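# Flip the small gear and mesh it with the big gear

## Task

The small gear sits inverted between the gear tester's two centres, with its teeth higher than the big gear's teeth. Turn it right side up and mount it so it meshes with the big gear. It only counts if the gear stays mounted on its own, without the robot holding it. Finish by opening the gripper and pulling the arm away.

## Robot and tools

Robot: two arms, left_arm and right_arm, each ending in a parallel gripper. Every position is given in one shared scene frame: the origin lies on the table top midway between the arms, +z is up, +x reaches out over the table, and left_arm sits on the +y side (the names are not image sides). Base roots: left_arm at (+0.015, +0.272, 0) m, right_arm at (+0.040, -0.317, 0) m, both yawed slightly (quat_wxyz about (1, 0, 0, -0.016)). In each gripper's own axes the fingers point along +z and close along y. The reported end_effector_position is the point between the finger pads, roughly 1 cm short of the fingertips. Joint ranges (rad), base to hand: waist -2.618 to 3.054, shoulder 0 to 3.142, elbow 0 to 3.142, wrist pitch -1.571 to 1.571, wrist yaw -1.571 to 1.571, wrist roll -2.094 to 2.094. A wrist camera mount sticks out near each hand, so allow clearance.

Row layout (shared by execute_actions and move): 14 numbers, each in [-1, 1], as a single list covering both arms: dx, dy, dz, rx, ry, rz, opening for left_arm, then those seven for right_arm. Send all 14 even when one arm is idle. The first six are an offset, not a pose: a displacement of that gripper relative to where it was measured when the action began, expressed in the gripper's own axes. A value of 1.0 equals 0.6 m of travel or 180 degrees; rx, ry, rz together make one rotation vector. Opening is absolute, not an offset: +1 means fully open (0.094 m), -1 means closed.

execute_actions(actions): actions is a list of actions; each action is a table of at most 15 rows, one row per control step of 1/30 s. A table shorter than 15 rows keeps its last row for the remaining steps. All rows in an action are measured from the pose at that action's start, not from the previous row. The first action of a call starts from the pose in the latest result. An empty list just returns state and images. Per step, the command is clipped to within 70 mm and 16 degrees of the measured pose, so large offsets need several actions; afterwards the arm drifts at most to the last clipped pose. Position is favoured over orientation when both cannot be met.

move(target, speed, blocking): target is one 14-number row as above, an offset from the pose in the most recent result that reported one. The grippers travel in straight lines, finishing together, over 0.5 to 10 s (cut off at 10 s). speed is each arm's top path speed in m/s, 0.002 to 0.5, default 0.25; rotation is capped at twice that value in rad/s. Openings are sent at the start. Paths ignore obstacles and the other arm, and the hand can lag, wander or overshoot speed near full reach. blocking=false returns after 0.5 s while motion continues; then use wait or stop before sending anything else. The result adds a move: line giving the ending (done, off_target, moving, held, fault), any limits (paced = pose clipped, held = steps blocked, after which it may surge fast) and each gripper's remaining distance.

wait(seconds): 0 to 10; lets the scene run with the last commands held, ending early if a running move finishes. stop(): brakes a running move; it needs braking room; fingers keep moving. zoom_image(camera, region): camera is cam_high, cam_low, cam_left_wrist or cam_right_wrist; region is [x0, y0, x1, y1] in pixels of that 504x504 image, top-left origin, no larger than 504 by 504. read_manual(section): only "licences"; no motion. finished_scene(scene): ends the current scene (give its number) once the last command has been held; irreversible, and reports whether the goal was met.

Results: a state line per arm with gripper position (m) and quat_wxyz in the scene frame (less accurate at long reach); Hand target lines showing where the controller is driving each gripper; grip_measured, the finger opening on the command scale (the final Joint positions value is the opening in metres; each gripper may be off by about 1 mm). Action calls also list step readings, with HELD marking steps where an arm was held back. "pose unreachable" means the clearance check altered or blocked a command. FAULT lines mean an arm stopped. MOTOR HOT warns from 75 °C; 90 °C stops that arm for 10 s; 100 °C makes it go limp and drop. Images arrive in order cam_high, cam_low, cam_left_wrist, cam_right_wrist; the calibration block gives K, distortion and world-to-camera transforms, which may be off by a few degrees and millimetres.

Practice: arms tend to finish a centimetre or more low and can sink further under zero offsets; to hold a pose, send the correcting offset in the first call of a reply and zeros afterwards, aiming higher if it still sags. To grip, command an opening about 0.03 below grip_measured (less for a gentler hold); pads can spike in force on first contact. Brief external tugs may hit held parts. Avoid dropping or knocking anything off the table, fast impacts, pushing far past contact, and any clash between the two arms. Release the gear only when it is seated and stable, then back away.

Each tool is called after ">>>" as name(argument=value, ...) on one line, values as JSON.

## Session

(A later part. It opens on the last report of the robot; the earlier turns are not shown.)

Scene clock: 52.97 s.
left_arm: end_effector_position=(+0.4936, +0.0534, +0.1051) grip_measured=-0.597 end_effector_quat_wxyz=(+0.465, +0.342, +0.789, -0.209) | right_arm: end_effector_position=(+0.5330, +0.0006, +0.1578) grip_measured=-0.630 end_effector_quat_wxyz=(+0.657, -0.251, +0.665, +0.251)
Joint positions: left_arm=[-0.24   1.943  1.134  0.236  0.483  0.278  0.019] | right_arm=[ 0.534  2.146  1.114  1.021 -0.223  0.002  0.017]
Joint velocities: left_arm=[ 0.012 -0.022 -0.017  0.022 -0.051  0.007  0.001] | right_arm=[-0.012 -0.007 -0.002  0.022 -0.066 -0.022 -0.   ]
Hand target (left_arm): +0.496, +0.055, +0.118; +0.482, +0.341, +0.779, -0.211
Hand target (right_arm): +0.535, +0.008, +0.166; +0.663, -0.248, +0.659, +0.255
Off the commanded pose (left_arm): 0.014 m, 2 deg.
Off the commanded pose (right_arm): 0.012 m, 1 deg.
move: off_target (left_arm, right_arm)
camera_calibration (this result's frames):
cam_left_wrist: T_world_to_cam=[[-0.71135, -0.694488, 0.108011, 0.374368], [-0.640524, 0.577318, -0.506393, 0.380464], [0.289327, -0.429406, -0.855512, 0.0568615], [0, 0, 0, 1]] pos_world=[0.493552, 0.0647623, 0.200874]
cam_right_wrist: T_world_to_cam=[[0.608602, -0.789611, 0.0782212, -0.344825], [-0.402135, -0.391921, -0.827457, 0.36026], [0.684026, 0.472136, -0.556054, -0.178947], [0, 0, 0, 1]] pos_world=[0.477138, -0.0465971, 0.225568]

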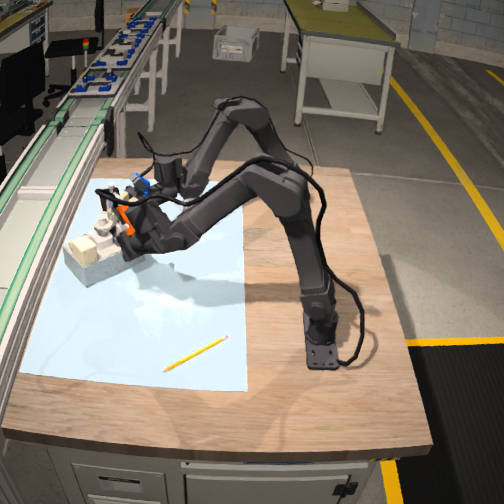

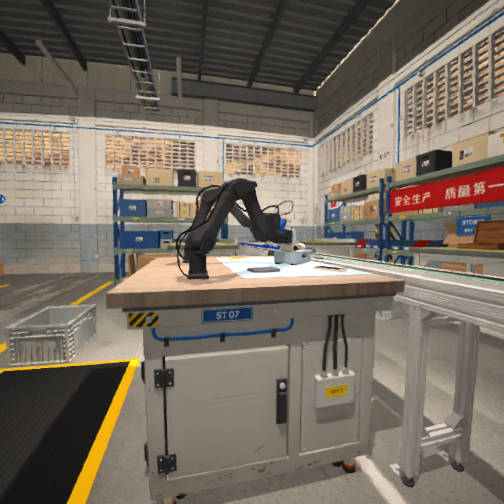

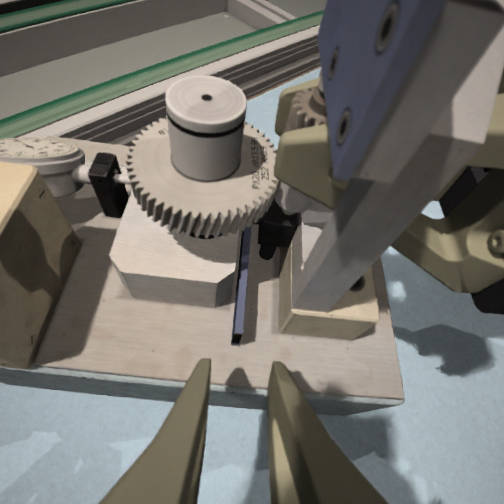

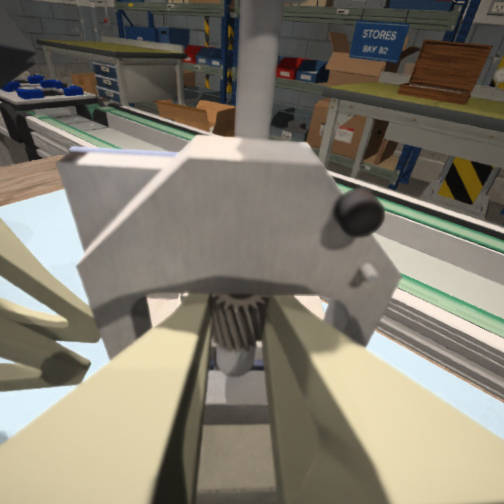

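>>> move(target=[-0.013,0.008,0.042,0,-0.078,0,-0.6, -0.014,0.006,0.012,0,-0.006,0,-0.7], speed=0.06)

Scene clock: 56.00 s.
left_arm: end_effector_position=(+0.5161, +0.0409, +0.0954) grip_measured=-0.597 end_effector_quat_wxyz=(+0.550, +0.310, +0.736, -0.245) | right_arm: end_effector_position=(+0.5330, +0.0006, +0.1578) grip_measured=-0.630 end_effector_quat_wxyz=(+0.657, -0.251, +0.665, +0.251)
Joint positions: left_arm=[-0.24   2.105  1.076  0.705  0.521  0.144  0.019] | right_arm=[ 0.534  2.146  1.114  1.021 -0.223  0.002  0.017]
Joint velocities: left_arm=[-0.007 -0.012 -0.012 -0.022  0.007 -0.022 -0.001] | right_arm=[-0.002 -0.007  0.017 -0.051 -0.007  0.037  0.001]
Hand target (left_arm): +0.515, +0.037, +0.100; +0.559, +0.312, +0.727, -0.248
Hand target (right_arm): +0.536, +0.008, +0.166; +0.663, -0.249, +0.659, +0.254
Off the commanded pose (left_arm): 0.006 m, 2 deg.
Off the commanded pose (right_arm): 0.012 m, 1 deg.
move: off_target (right_arm)
camera_calibration (this result's frames):
cam_left_wrist: T_world_to_cam=[[-0.716778, -0.686786, 0.120643, 0.383997], [-0.562873, 0.467747, -0.681459, 0.378351], [0.411586, -0.556362, -0.721844, -0.0339903], [0, 0, 0, 1]] pos_world=[0.502194, 0.0678405, 0.186968]
cam_right_wrist: T_world_to_cam=[[0.608585, -0.789586, 0.0786006, -0.344876], [-0.401924, -0.392159, -0.827447, 0.360145], [0.684165, 0.471981, -0.556016, -0.179027], [0, 0, 0, 1]] pos_world=[0.477122, -0.046578, 0.225567]

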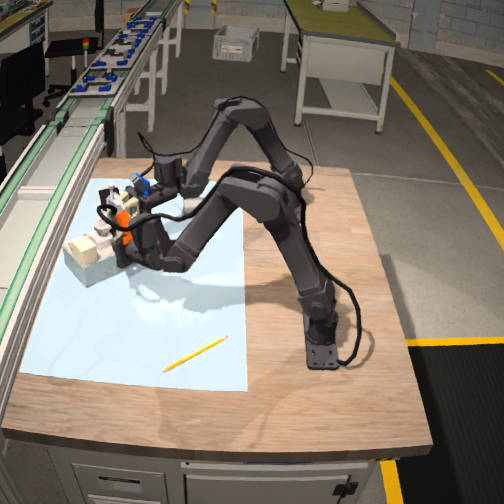

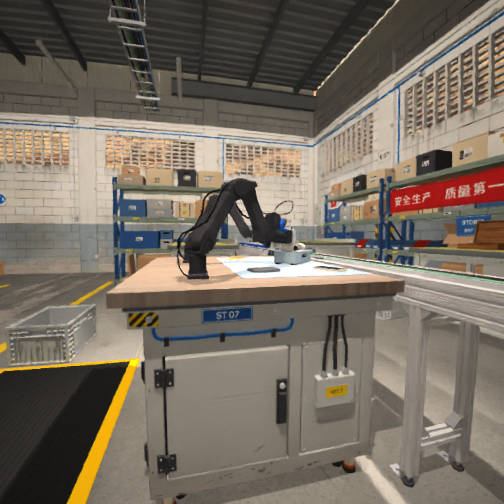

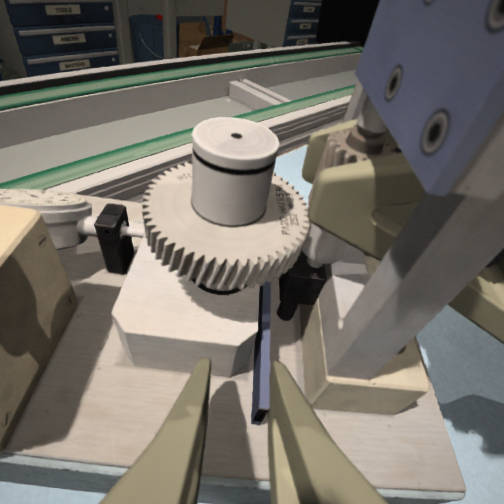

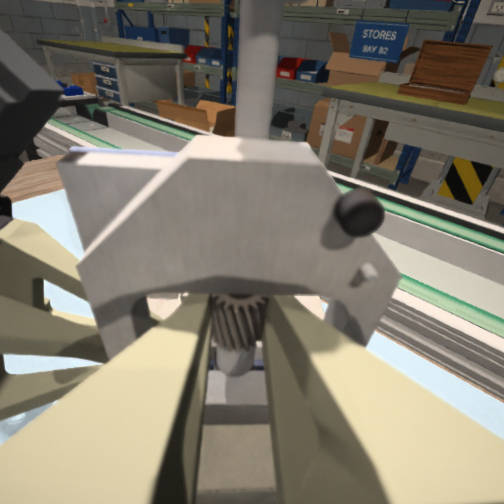

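Push along +y_g.

>>> move(target=[0.005,0.04,0.005,0,0,0,-0.6, -0.014,0.006,0.012,0,-0.006,0,-0.7], speed=0.04)

Scene clock: 57.00 s.
left_arm: end_effector_position=(+0.5163, +0.0414, +0.0868) grip_measured=-0.597 end_effector_quat_wxyz=(+0.537, +0.326, +0.731, -0.269) | right_arm: end_effector_position=(+0.5330, +0.0005, +0.1578) grip_measured=-0.630 end_effector_quat_wxyz=(+0.657, -0.251, +0.665, +0.251)
Joint positions: left_arm=[-0.216  2.141  1.106  0.688  0.606  0.158  0.019] | right_arm=[ 0.534  2.146  1.114  1.021 -0.223  0.002  0.017]
Joint velocities: left_arm=[-0.012  0.002 -0.002  0.007  0.066 -0.037 -0.001] | right_arm=[ 0.017 -0.032 -0.022  0.037  0.007  0.022  0.   ]
Hand target (left_arm): +0.534, +0.056, +0.091; +0.549, +0.310, +0.736, -0.245
Hand target (right_arm): +0.536, +0.008, +0.166; +0.663, -0.249, +0.659, +0.254
Off the commanded pose (left_arm): 0.024 m, 4 deg.
Off the commanded pose (right_arm): 0.012 m, 1 deg.
move: off_target (left_arm, right_arm)
camera_calibration (this result's frames):
cam_left_wrist: T_world_to_cam=[[-0.753451, -0.641757, 0.143037, 0.400651], [-0.547924, 0.492591, -0.676117, 0.363109], [0.363444, -0.587794, -0.722777, -0.0136897], [0, 0, 0, 1]] pos_world=[0.505803, 0.0702097, 0.178302]
cam_right_wrist: T_world_to_cam=[[0.608284, -0.789818, 0.0786047, -0.344784], [-0.402072, -0.392008, -0.827446, 0.360222], [0.684346, 0.471717, -0.556016, -0.17913], [0, 0, 0, 1]] pos_world=[0.477149, -0.0466073, 0.225567]

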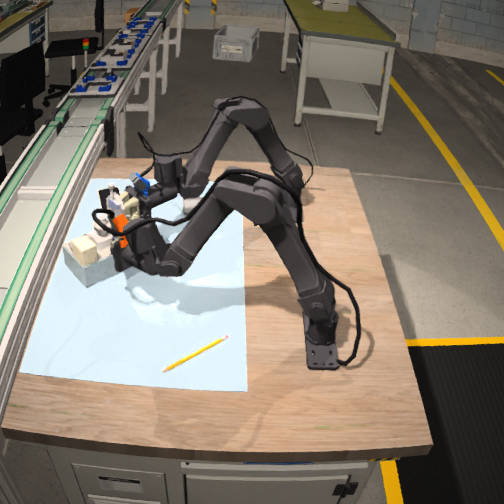

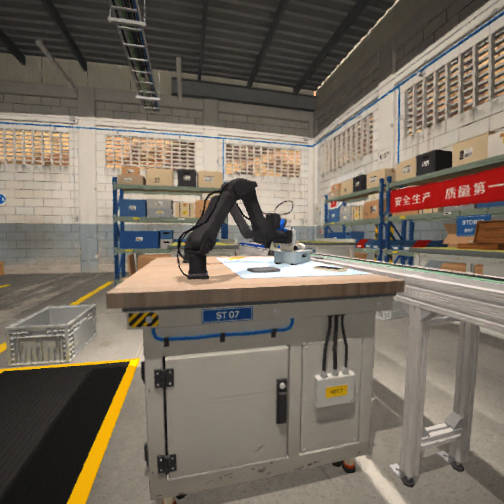

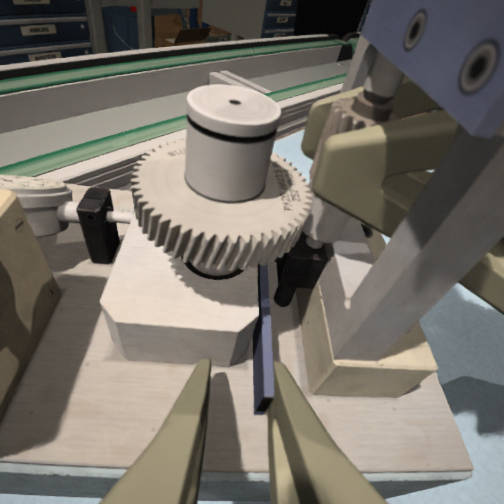

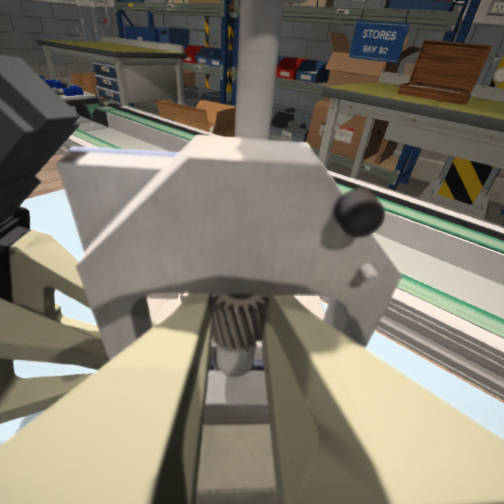

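>>> move(target=[-0.01,0.1,0.005,-0.07,0,0,-0.6, -0.014,0.006,0.012,0,-0.006,0,-0.7], speed=0.04)

Scene clock: 60.13 s.
left_arm: end_effector_position=(+0.5174, +0.0424, +0.0866) grip_measured=-0.597 end_effector_quat_wxyz=(+0.537, +0.324, +0.732, -0.265) | right_arm: end_effector_position=(+0.5330, +0.0005, +0.1578) grip_measured=-0.630 end_effector_quat_wxyz=(+0.657, -0.251, +0.665, +0.251)
Joint positions: left_arm=[-0.216  2.141  1.106  0.688  0.597  0.159  0.019] | right_arm=[ 0.534  2.146  1.114  1.021 -0.223  0.002  0.017]
Joint velocities: left_arm=[-0.007  0.007  0.012 -0.007 -0.037 -0.051  0.001] | right_arm=[-0.002 -0.012 -0.022 -0.037 -0.022 -0.022 -0.   ]
Hand target (left_arm): +0.556, +0.081, +0.091; +0.568, +0.266, +0.755, -0.191
Hand target (right_arm): +0.536, +0.008, +0.166; +0.663, -0.249, +0.659, +0.254
Off the commanded pose (left_arm): 0.059 m, 12 deg.
Off the commanded pose (right_arm): 0.012 m, 1 deg.
move: off_target (left_arm, right_arm)
camera_calibration (this result's frames):
cam_left_wrist: T_world_to_cam=[[-0.748571, -0.648028, 0.140361, 0.400146], [-0.551084, 0.490343, -0.675182, 0.364751], [0.368713, -0.582772, -0.724174, -0.0165046], [0, 0, 0, 1]] pos_world=[0.506631, 0.070835, 0.178156]
cam_right_wrist: T_world_to_cam=[[0.608284, -0.789818, 0.0786047, -0.344784], [-0.402072, -0.392008, -0.827446, 0.360222], [0.684346, 0.471717, -0.556016, -0.17913], [0, 0, 0, 1]] pos_world=[0.477149, -0.0466073, 0.225567]

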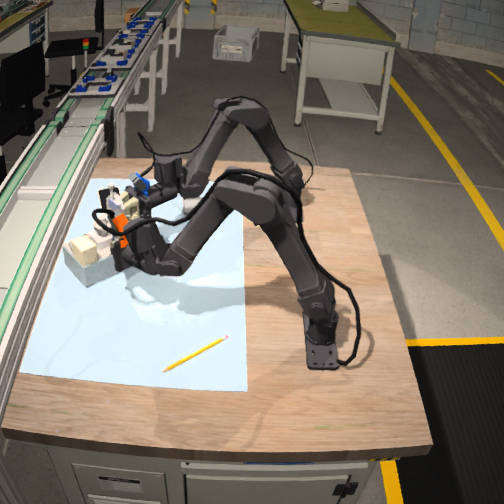

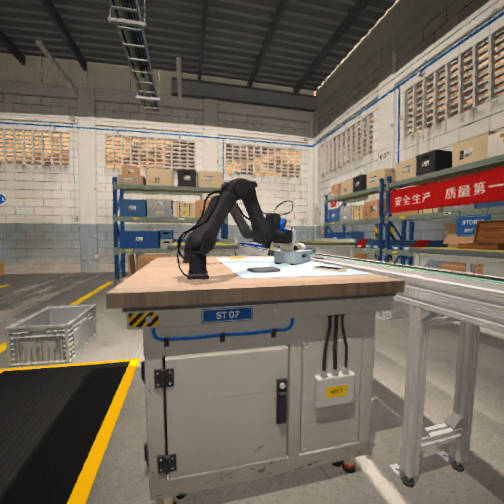

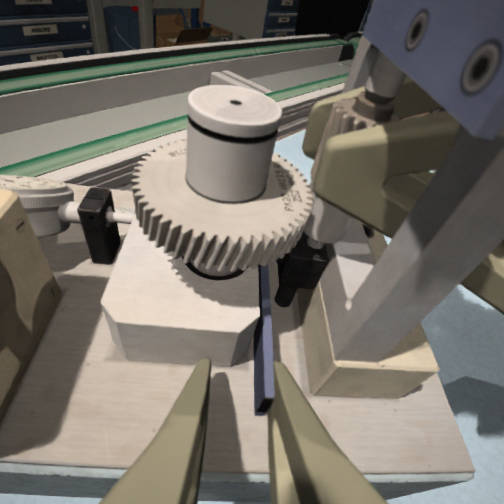

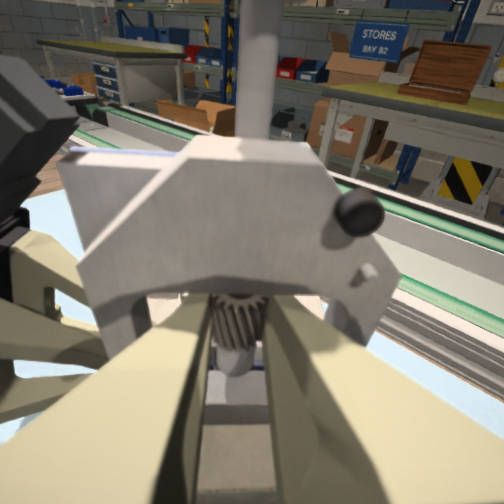

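>>> move(target=[0,-0.005,0,0,0,0,-0.6, 0.04,0.006,0.012,0,0,0,-0.7], speed=0.04)

Scene clock: 61.30 s.
left_arm: end_effector_position=(+0.5160, +0.0407, +0.0869) grip_measured=-0.597 end_effector_quat_wxyz=(+0.536, +0.326, +0.730, -0.269) | right_arm: end_effector_position=(+0.5332, +0.0012, +0.1576) grip_measured=-0.630 end_effector_quat_wxyz=(+0.680, -0.248, +0.641, +0.257)
Joint positions: left_arm=[-0.217  2.141  1.106  0.688  0.605  0.159  0.019] | right_arm=[ 0.534  2.198  1.111  1.145 -0.226  0.005  0.017]
Joint velocities: left_arm=[ 0.002 -0.002  0.012 -0.051  0.007 -0.037 -0.001] | right_arm=[ 0.007  0.017  0.012 -0.081 -0.066  0.022  0.   ]
Hand target (left_arm): +0.515, +0.040, +0.087; +0.537, +0.324, +0.732, -0.265
Hand target (right_arm): +0.534, +0.007, +0.134; +0.657, -0.251, +0.665, +0.251
Off the commanded pose (left_arm): 0.001 m, 1 deg.
Off the commanded pose (right_arm): 0.025 m, 4 deg.
move: off_target (right_arm)
camera_calibration (this result's frames):
cam_left_wrist: T_world_to_cam=[[-0.754313, -0.640848, 0.14257, 0.40044], [-0.547082, 0.49353, -0.676113, 0.362906], [0.362923, -0.587998, -0.722873, -0.0137119], [0, 0, 0, 1]] pos_world=[0.505573, 0.0694532, 0.178363]
cam_right_wrist: T_world_to_cam=[[0.605934, -0.790847, 0.0860505, -0.344238], [-0.351438, -0.363157, -0.862907, 0.338927], [0.713677, 0.492623, -0.497983, -0.204537], [0, 0, 0, 1]] pos_world=[0.47367, -0.0483962, 0.220229]

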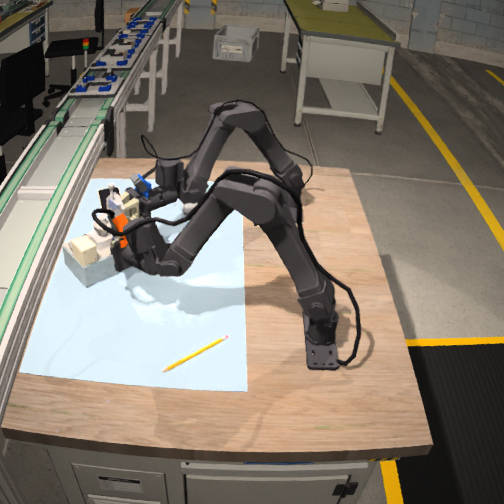

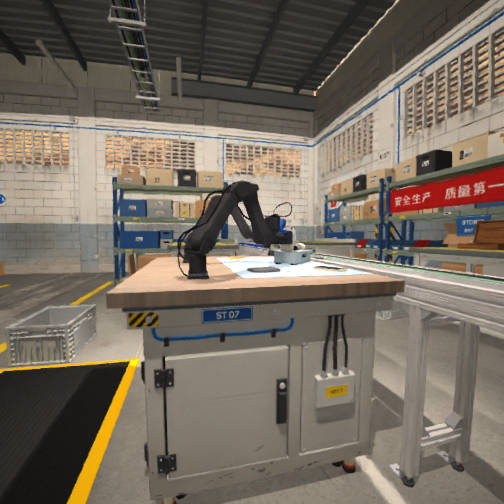

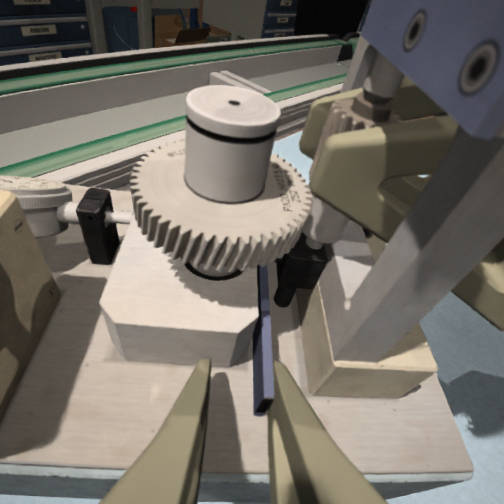

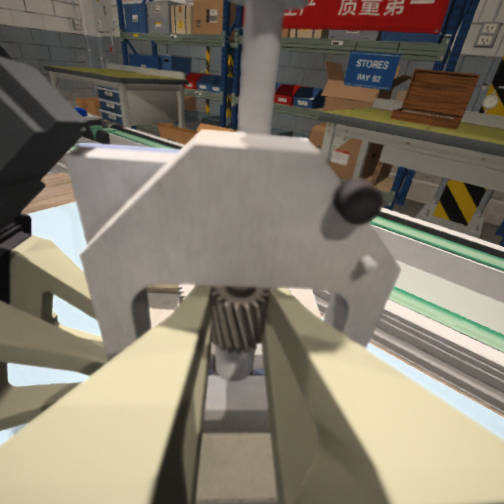

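>>> move(target=[0,-0.012,0,0,0,0,-0.95, -0.014,0,0,0,0.02,0,-0.7], speed=0.04)

>>> move(target=[0.012,0,-0.05,0,0,0,-0.95, 0,0,0,0,0,0,-0.7], speed=0.04)

Scene clock: 62.77 s.
left_arm: end_effector_position=(+0.5112, +0.0353, +0.0864) grip_measured=-0.936 end_effector_quat_wxyz=(+0.537, +0.335, +0.725, -0.273) | right_arm: end_effector_position=(+0.5329, +0.0004, +0.1573) grip_measured=-0.630 end_effector_quat_wxyz=(+0.661, -0.251, +0.661, +0.251)
Joint positions: left_arm=[-0.226  2.141  1.098  0.7    0.615  0.167  0.003] | right_arm=[ 0.534  2.155  1.111  1.044 -0.223 -0.001  0.017]
Joint velocities: left_arm=[ 0.002 -0.012 -0.022  0.066  0.007 -0.051 -0.001] | right_arm=[-0.032 -0.007 -0.007  0.007 -0.007  0.007 -0.   ]
Hand target (left_arm): +0.510, +0.036, +0.087; +0.536, +0.326, +0.730, -0.269
Hand target (right_arm): +0.533, +0.001, +0.166; +0.660, -0.255, +0.661, +0.249
Off the commanded pose (left_arm): 0.001 m, 1 deg.
Off the commanded pose (right_arm): 0.009 m, 1 deg.
move: done
camera_calibration (this result's frames):
cam_left_wrist: T_world_to_cam=[[-0.768823, -0.624881, 0.135775, 0.400864], [-0.530833, 0.505278, -0.680375, 0.354295], [0.356549, -0.595162, -0.720177, -0.0122516], [0, 0, 0, 1]] pos_world=[0.500634, 0.0641831, 0.177803]
cam_right_wrist: T_world_to_cam=[[0.606998, -0.790278, 0.0837519, -0.344904], [-0.391994, -0.389414, -0.833485, 0.35524], [0.691299, 0.473093, -0.546158, -0.184555], [0, 0, 0, 1]] pos_world=[0.47619, -0.0469232, 0.224177]

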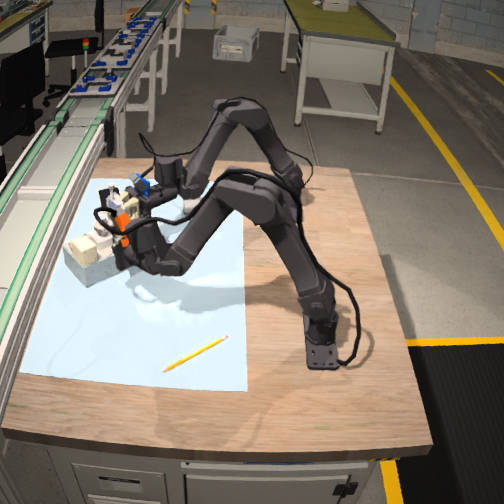

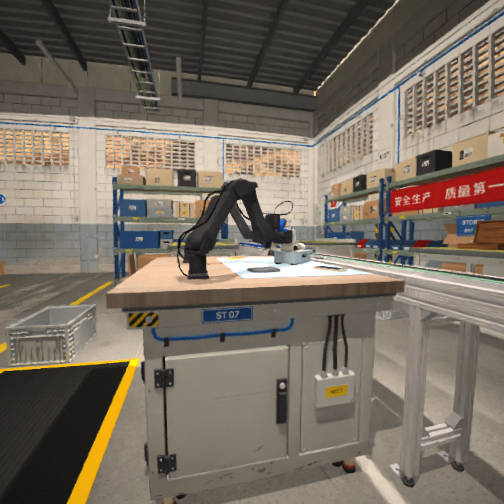

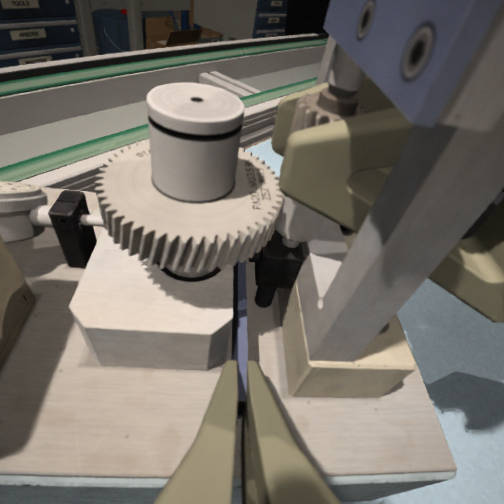

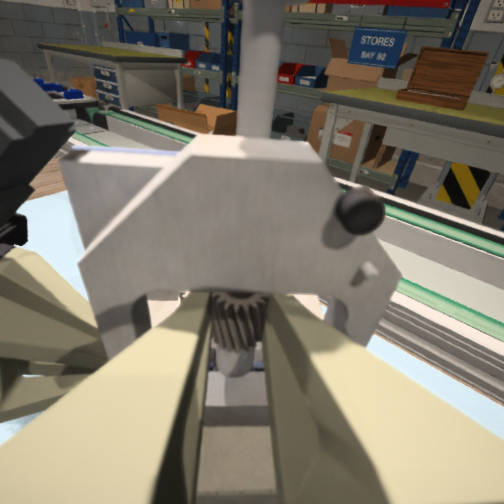

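Scene clock: 63.77 s.
left_arm: end_effector_position=(+0.5104, +0.0372, +0.0862) grip_measured=-0.937 end_effector_quat_wxyz=(+0.553, +0.336, +0.718, -0.256) | right_arm: end_effector_position=(+0.5329, +0.0004, +0.1576) grip_measured=-0.630 end_effector_quat_wxyz=(+0.662, -0.251, +0.660, +0.251)
Joint positions: left_arm=[-0.232  2.141  1.065  0.765  0.582  0.18   0.003] | right_arm=[ 0.534  2.155  1.111  1.045 -0.223 -0.001  0.017]
Joint velocities: left_arm=[-0.002 -0.007 -0.017 -0.051 -0.022 -0.037 -0.001] | right_arm=[-0.012  0.007 -0.002 -0.022 -0.007  0.007  0.001]
Hand target (left_arm): +0.494, +0.057, +0.087; +0.537, +0.334, +0.725, -0.273
Hand target (right_arm): +0.533, +0.000, +0.157; +0.661, -0.251, +0.661, +0.250
Off the commanded pose (left_arm): 0.029 m, 3 deg.
Off the commanded pose (right_arm): 0.000 m, 0 deg.
move: off_target (left_arm)
camera_calibration (this result's frames):
cam_left_wrist: T_world_to_cam=[[-0.759769, -0.643036, 0.0962057, 0.400929], [-0.51207, 0.500601, -0.697985, 0.344873], [0.400669, -0.579571, -0.709621, -0.0349701], [0, 0, 0, 1]] pos_world=[0.495224, 0.0649002, 0.177329]
cam_right_wrist: T_world_to_cam=[[0.606914, -0.790324, 0.0839242, -0.34491], [-0.391158, -0.388954, -0.834092, 0.355123], [0.691846, 0.473394, -0.545204, -0.184844], [0, 0, 0, 1]] pos_world=[0.476123, -0.0469601, 0.224374]

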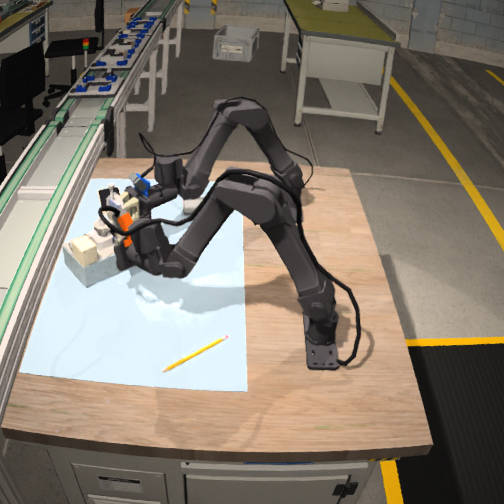

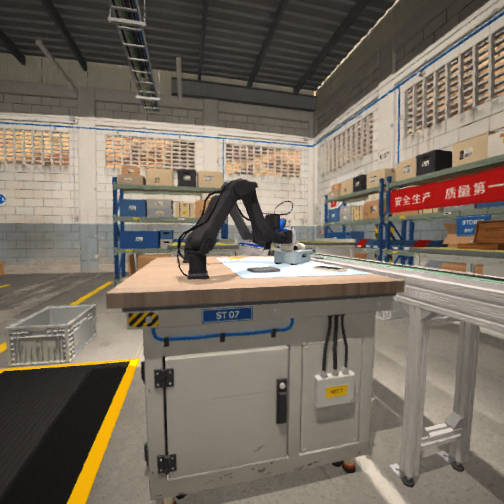

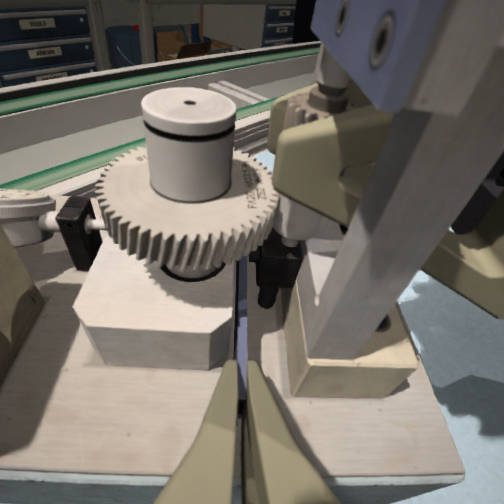

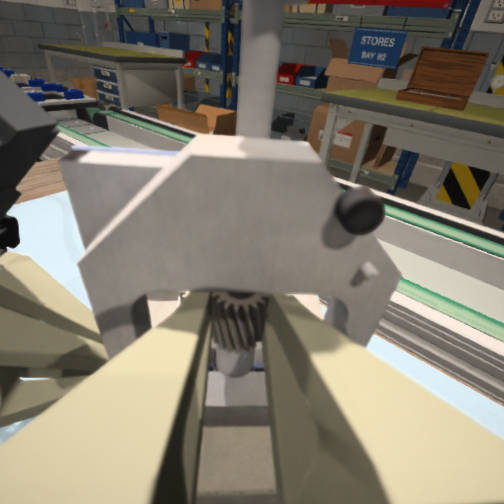

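>>> move(target=[-0.015,0,0.06,0,0,0,-0.88, 0,0,0,0,0,0,-0.7], speed=0.04)

Scene clock: 65.10 s.
left_arm: end_effector_position=(+0.5260, +0.0163, +0.0899) grip_measured=-0.882 end_effector_quat_wxyz=(+0.556, +0.343, +0.710, -0.263) | right_arm: end_effector_position=(+0.5330, +0.0003, +0.1576) grip_measured=-0.630 end_effector_quat_wxyz=(+0.662, -0.251, +0.660, +0.250)
Joint positions: left_arm=[-0.263  2.2    1.173  0.733  0.576  0.173  0.006] | right_arm=[ 0.534  2.155  1.111  1.045 -0.222 -0.001  0.017]
Joint velocities: left_arm=[-0.012 -0.002 -0.007  0.037 -0.007 -0.037 -0.   ] | right_arm=[ 0.007 -0.002  0.002  0.022 -0.081 -0.066 -0.001]
Hand target (left_arm): +0.533, +0.009, +0.086; +0.554, +0.336, +0.718, -0.256
Hand target (right_arm): +0.533, +0.000, +0.158; +0.662, -0.251, +0.660, +0.251
Off the commanded pose (left_arm): 0.012 m, 2 deg.
Off the commanded pose (right_arm): 0.000 m, 0 deg.
move: off_target (left_arm)
camera_calibration (this result's frames):
cam_left_wrist: T_world_to_cam=[[-0.775451, -0.624743, 0.0914982, 0.407329], [-0.491658, 0.506524, -0.708312, 0.356003], [0.396167, -0.594247, -0.699944, -0.0489556], [0, 0, 0, 1]] pos_world=[0.51029, 0.0450601, 0.180625]
cam_right_wrist: T_world_to_cam=[[0.606311, -0.790787, 0.0839231, -0.344723], [-0.391455, -0.388655, -0.834092, 0.355277], [0.692207, 0.472867, -0.545203, -0.18505], [0, 0, 0, 1]] pos_world=[0.476177, -0.0470186, 0.224374]

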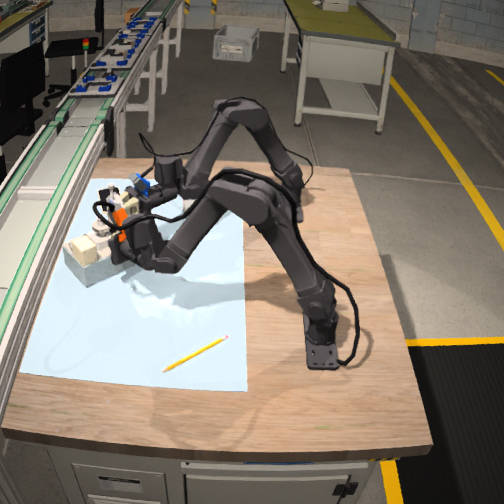

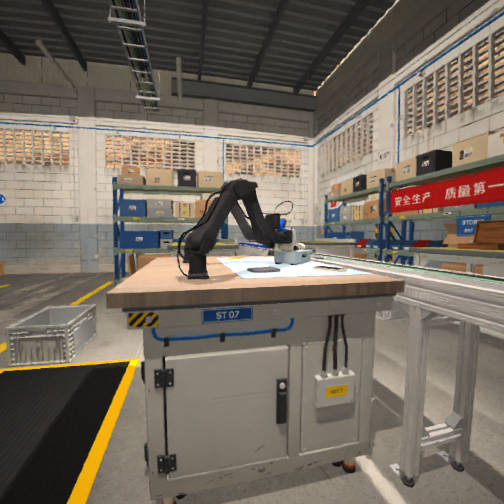

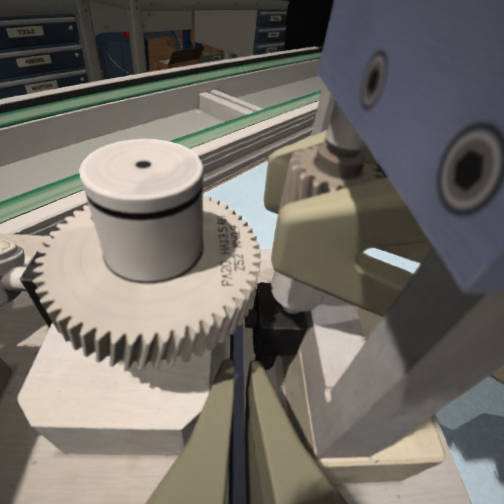

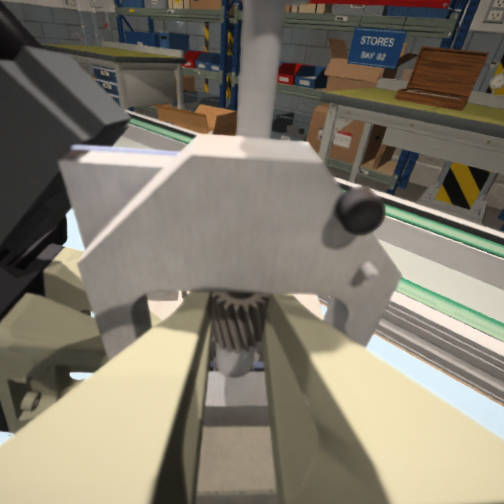

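>>> move(target=[0,0,0,0,0,0,-0.88, -0.06,0,0,0,-0.03,0,-0.7], speed=0.04)

Scene clock: 66.60 s.
left_arm: end_effector_position=(+0.5257, +0.0160, +0.0900) grip_measured=-0.882 end_effector_quat_wxyz=(+0.556, +0.344, +0.709, -0.264) | right_arm: end_effector_position=(+0.5330, +0.0003, +0.1585) grip_measured=-0.630 end_effector_quat_wxyz=(+0.663, -0.250, +0.660, +0.252)
Joint positions: left_arm=[-0.263  2.2    1.173  0.733  0.578  0.173  0.006] | right_arm=[ 0.534  2.155  1.111  1.049 -0.222  0.002  0.017]
Joint velocities: left_arm=[-0.027 -0.022 -0.012  0.037 -0.022 -0.022 -0.   ] | right_arm=[-0.017 -0.002  0.002 -0.051  0.066  0.066 -0.   ]
Hand target (left_arm): +0.526, +0.016, +0.090; +0.556, +0.343, +0.710, -0.263
Hand target (right_arm): +0.532, +0.000, +0.193; +0.692, -0.240, +0.629, +0.262
Off the commanded pose (left_arm): 0.000 m, 0 deg.
Off the commanded pose (right_arm): 0.035 m, 5 deg.
move: off_target (right_arm)
camera_calibration (this result's frames):
cam_left_wrist: T_world_to_cam=[[-0.776576, -0.623277, 0.0919526, 0.407517], [-0.490846, 0.507047, -0.708501, 0.355611], [0.394968, -0.595339, -0.699694, -0.048324], [0, 0, 0, 1]] pos_world=[0.510105, 0.0449158, 0.180666]
cam_right_wrist: T_world_to_cam=[[0.606232, -0.791144, 0.0810811, -0.344308], [-0.390562, -0.384977, -0.836214, 0.355912], [0.692781, 0.475272, -0.542376, -0.185295], [0, 0, 0, 1]] pos_world=[0.476105, -0.0473144, 0.225036]

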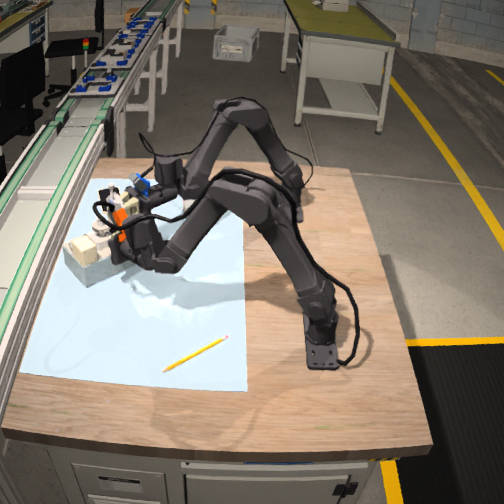

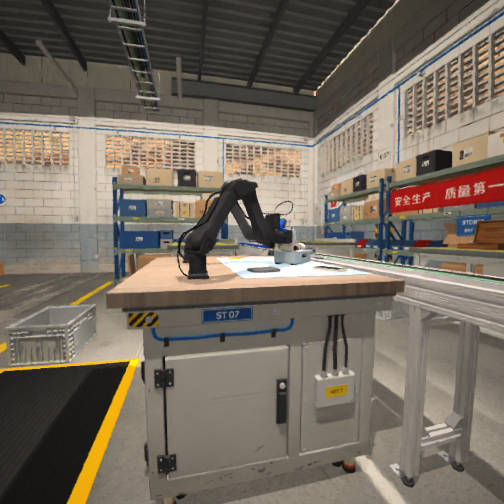

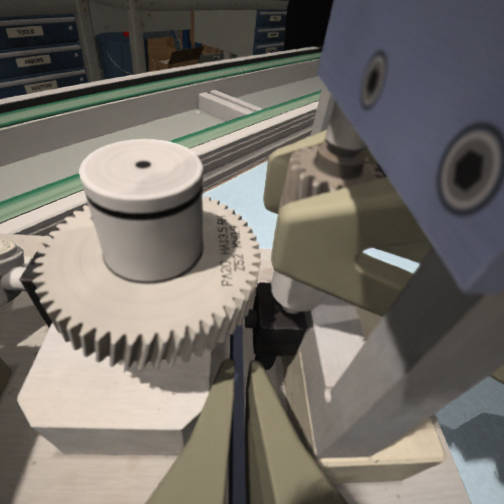

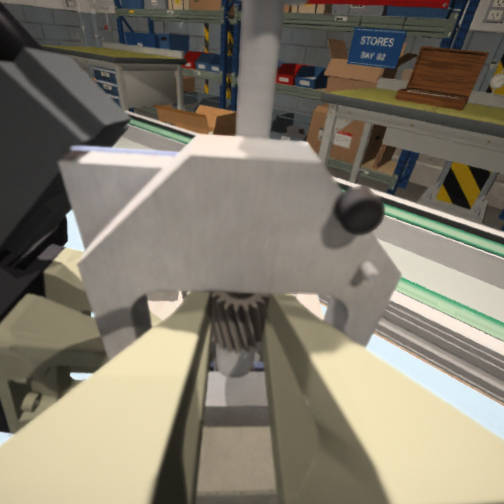

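>>> move(target=[0,0.04,0,0,0,0,-0.3, -0.058,0,0,0,-0.03,0,-0.7], speed=0.04)

Scene clock: 68.10 s.
left_arm: end_effector_position=(+0.5239, +0.0162, +0.0908) grip_measured=-0.624 end_effector_quat_wxyz=(+0.540, +0.354, +0.705, -0.294) | right_arm: end_effector_position=(+0.5329, +0.0004, +0.1584) grip_measured=-0.630 end_effector_quat_wxyz=(+0.663, -0.250, +0.659, +0.252)
Joint positions: left_arm=[-0.241  2.209  1.205  0.689  0.665  0.166  0.018] | right_arm=[ 0.534  2.156  1.111  1.051 -0.223  0.003  0.017]
Joint velocities: left_arm=[-0.017 -0.012 -0.007  0.007  0.037 -0.022  0.001] | right_arm=[-0.012 -0.017  0.002 -0.051 -0.007  0.051 -0.001]
Hand target (left_arm): +0.543, +0.032, +0.090; +0.556, +0.344, +0.709, -0.264
Hand target (right_arm): +0.532, +0.000, +0.193; +0.692, -0.238, +0.628, +0.264
Off the commanded pose (left_arm): 0.025 m, 4 deg.
Off the commanded pose (right_arm): 0.035 m, 5 deg.
move: off_target (left_arm, right_arm)
camera_calibration (this result's frames):
cam_left_wrist: T_world_to_cam=[[-0.808521, -0.573471, 0.132002, 0.418383], [-0.483669, 0.519828, -0.704161, 0.350844], [0.335197, -0.633175, -0.697662, -0.0151937], [0, 0, 0, 1]] pos_world=[0.513057, 0.0479316, 0.181223]
cam_right_wrist: T_world_to_cam=[[0.606847, -0.790776, 0.080062, -0.344339], [-0.39034, -0.384256, -0.836649, 0.355832], [0.692366, 0.476467, -0.541856, -0.185198], [0, 0, 0, 1]] pos_world=[0.476082, -0.0473239, 0.224924]

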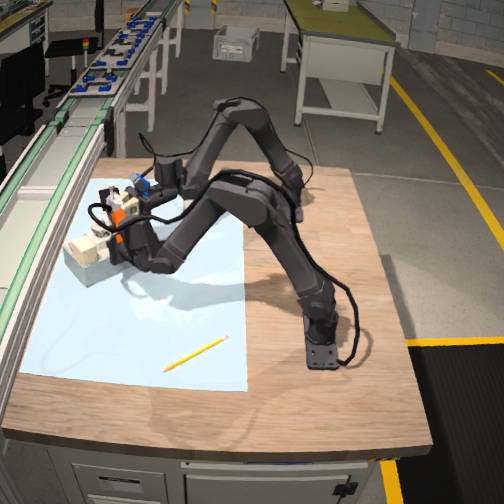

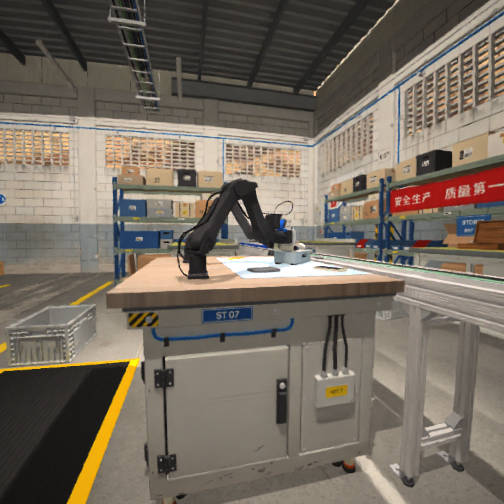

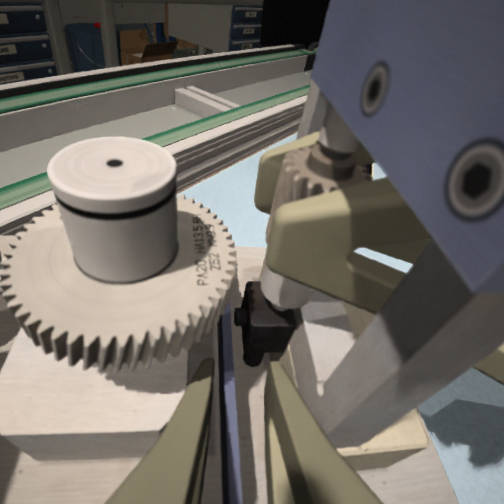

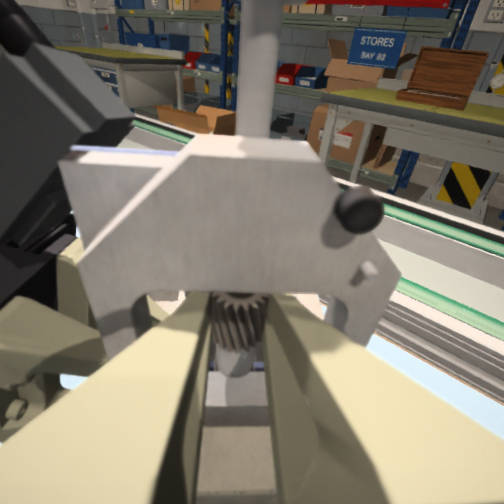

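>>> move(target=[0,0,-0.1,0,0,0,-0.85, -0.014,0,0,0,0,0,-0.7], speed=0.1)

Scene clock: 69.33 s.
left_arm: end_effector_position=(+0.4948, +0.0626, +0.0968) grip_measured=-0.847 end_effector_quat_wxyz=(+0.537, +0.349, +0.710, -0.293) | right_arm: end_effector_position=(+0.5330, +0.0004, +0.1576) grip_measured=-0.630 end_effector_quat_wxyz=(+0.662, -0.250, +0.660, +0.252)
Joint positions: left_arm=[-0.149  2.077  1.022  0.704  0.744  0.2    0.007] | right_arm=[ 0.534  2.156  1.111  1.048 -0.223  0.003  0.017]
Joint velocities: left_arm=[-0.002  0.007  0.007  0.051 -0.066  0.007  0.   ] | right_arm=[ 0.017  0.012  0.007 -0.11   0.066 -0.051 -0.001]
Hand target (left_arm): +0.492, +0.065, +0.105; +0.540, +0.354, +0.705, -0.294
Hand target (right_arm): +0.533, +0.000, +0.167; +0.663, -0.250, +0.659, +0.252
Off the commanded pose (left_arm): 0.010 m, 1 deg.
Off the commanded pose (right_arm): 0.009 m, 0 deg.
move: done
camera_calibration (this result's frames):
cam_left_wrist: T_world_to_cam=[[-0.801451, -0.581097, 0.141431, 0.416785], [-0.49759, 0.516705, -0.69672, 0.323285], [0.331784, -0.628762, -0.703262, 0.030099], [0, 0, 0, 1]] pos_world=[0.48491, 0.0940747, 0.187461]
cam_right_wrist: T_world_to_cam=[[0.60704, -0.790636, 0.0799823, -0.344363], [-0.392364, -0.385724, -0.835025, 0.355939], [0.691053, 0.475511, -0.544367, -0.184587], [0, 0, 0, 1]] pos_world=[0.476258, -0.0471984, 0.224278]

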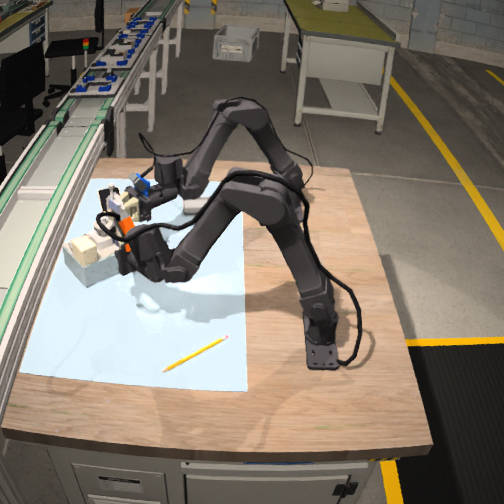

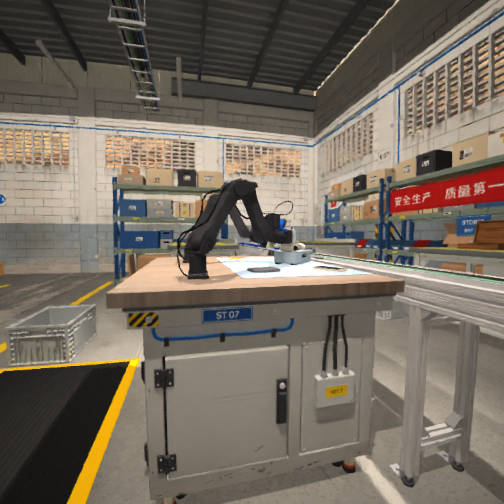

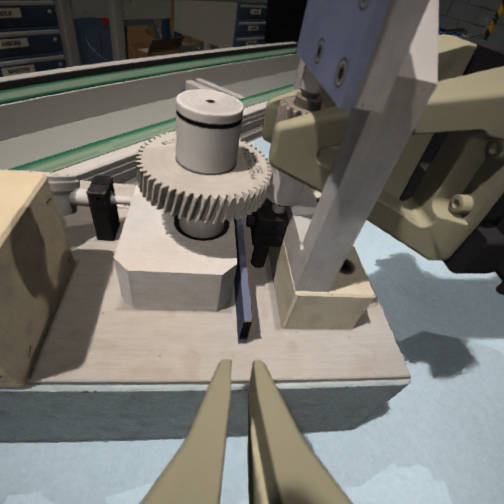

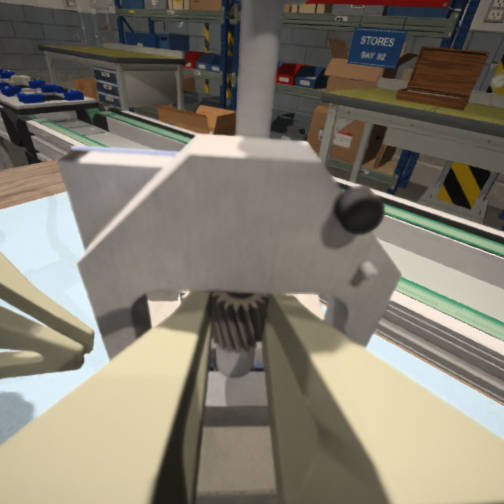

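>>> move(target=[-0.241,0.01,-0.023,0.141,-0.077,0.031,-0.2, -0.014,0,0,0,0,0,-0.7], speed=0.2)

Scene clock: 71.77 s.
left_arm: end_effector_position=(+0.5162, +0.0474, +0.2304) grip_measured=-0.203 end_effector_quat_wxyz=(+0.533, +0.444, +0.552, -0.463) | right_arm: end_effector_position=(+0.5330, +0.0004, +0.1575) grip_measured=-0.630 end_effector_quat_wxyz=(+0.662, -0.250, +0.660, +0.252)
Joint positions: left_arm=[-0.075  2.183  1.523  0.649  1.284 -0.027  0.037] | right_arm=[ 0.534  2.156  1.111  1.048 -0.223  0.003  0.017]
Joint velocities: left_arm=[-0.012 -0.002  0.007  0.154 -0.007 -0.066  0.001] | right_arm=[ 0.017 -0.007  0.002  0.022 -0.037 -0.007 -0.   ]
Hand target (left_arm): +0.519, +0.051, +0.241; +0.545, +0.451, +0.540, -0.456
Hand target (right_arm): +0.533, +0.000, +0.166; +0.662, -0.250, +0.660, +0.252
Off the commanded pose (left_arm): 0.010 m, 2 deg.
Off the commanded pose (right_arm): 0.008 m, 0 deg.
move: done
camera_calibration (this result's frames):
cam_left_wrist: T_world_to_cam=[[-0.978786, -0.154339, 0.134749, 0.478998], [-0.193941, 0.485867, -0.852244, 0.315369], [0.0660641, -0.860298, -0.505492, 0.209937], [0, 0, 0, 1]] pos_world=[0.51613, 0.101309, 0.310349]
cam_right_wrist: T_world_to_cam=[[0.607066, -0.790622, 0.0799249, -0.34436], [-0.392643, -0.385878, -0.834823, 0.355978], [0.690871, 0.475411, -0.544685, -0.184491], [0, 0, 0, 1]] pos_world=[0.476281, -0.047186, 0.224212]

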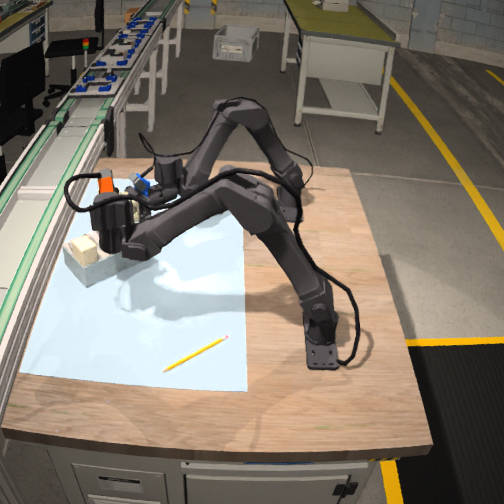

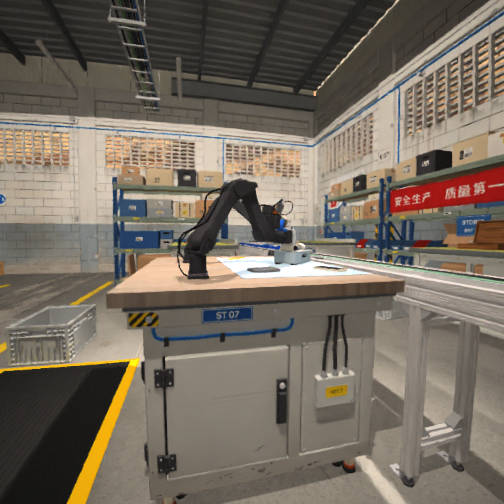

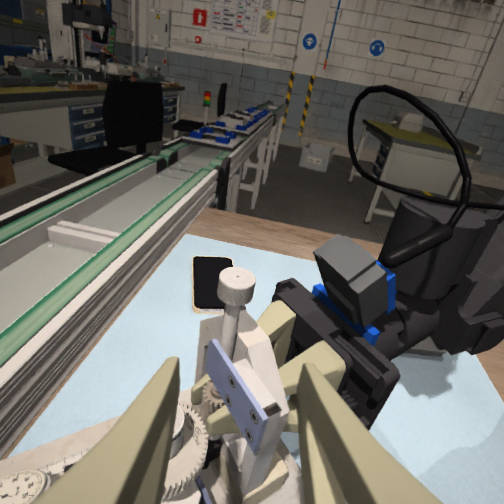

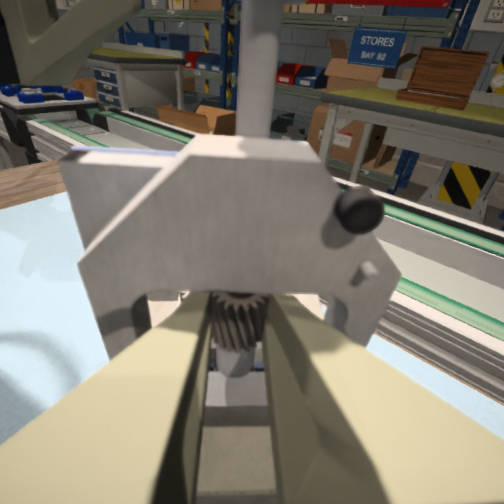

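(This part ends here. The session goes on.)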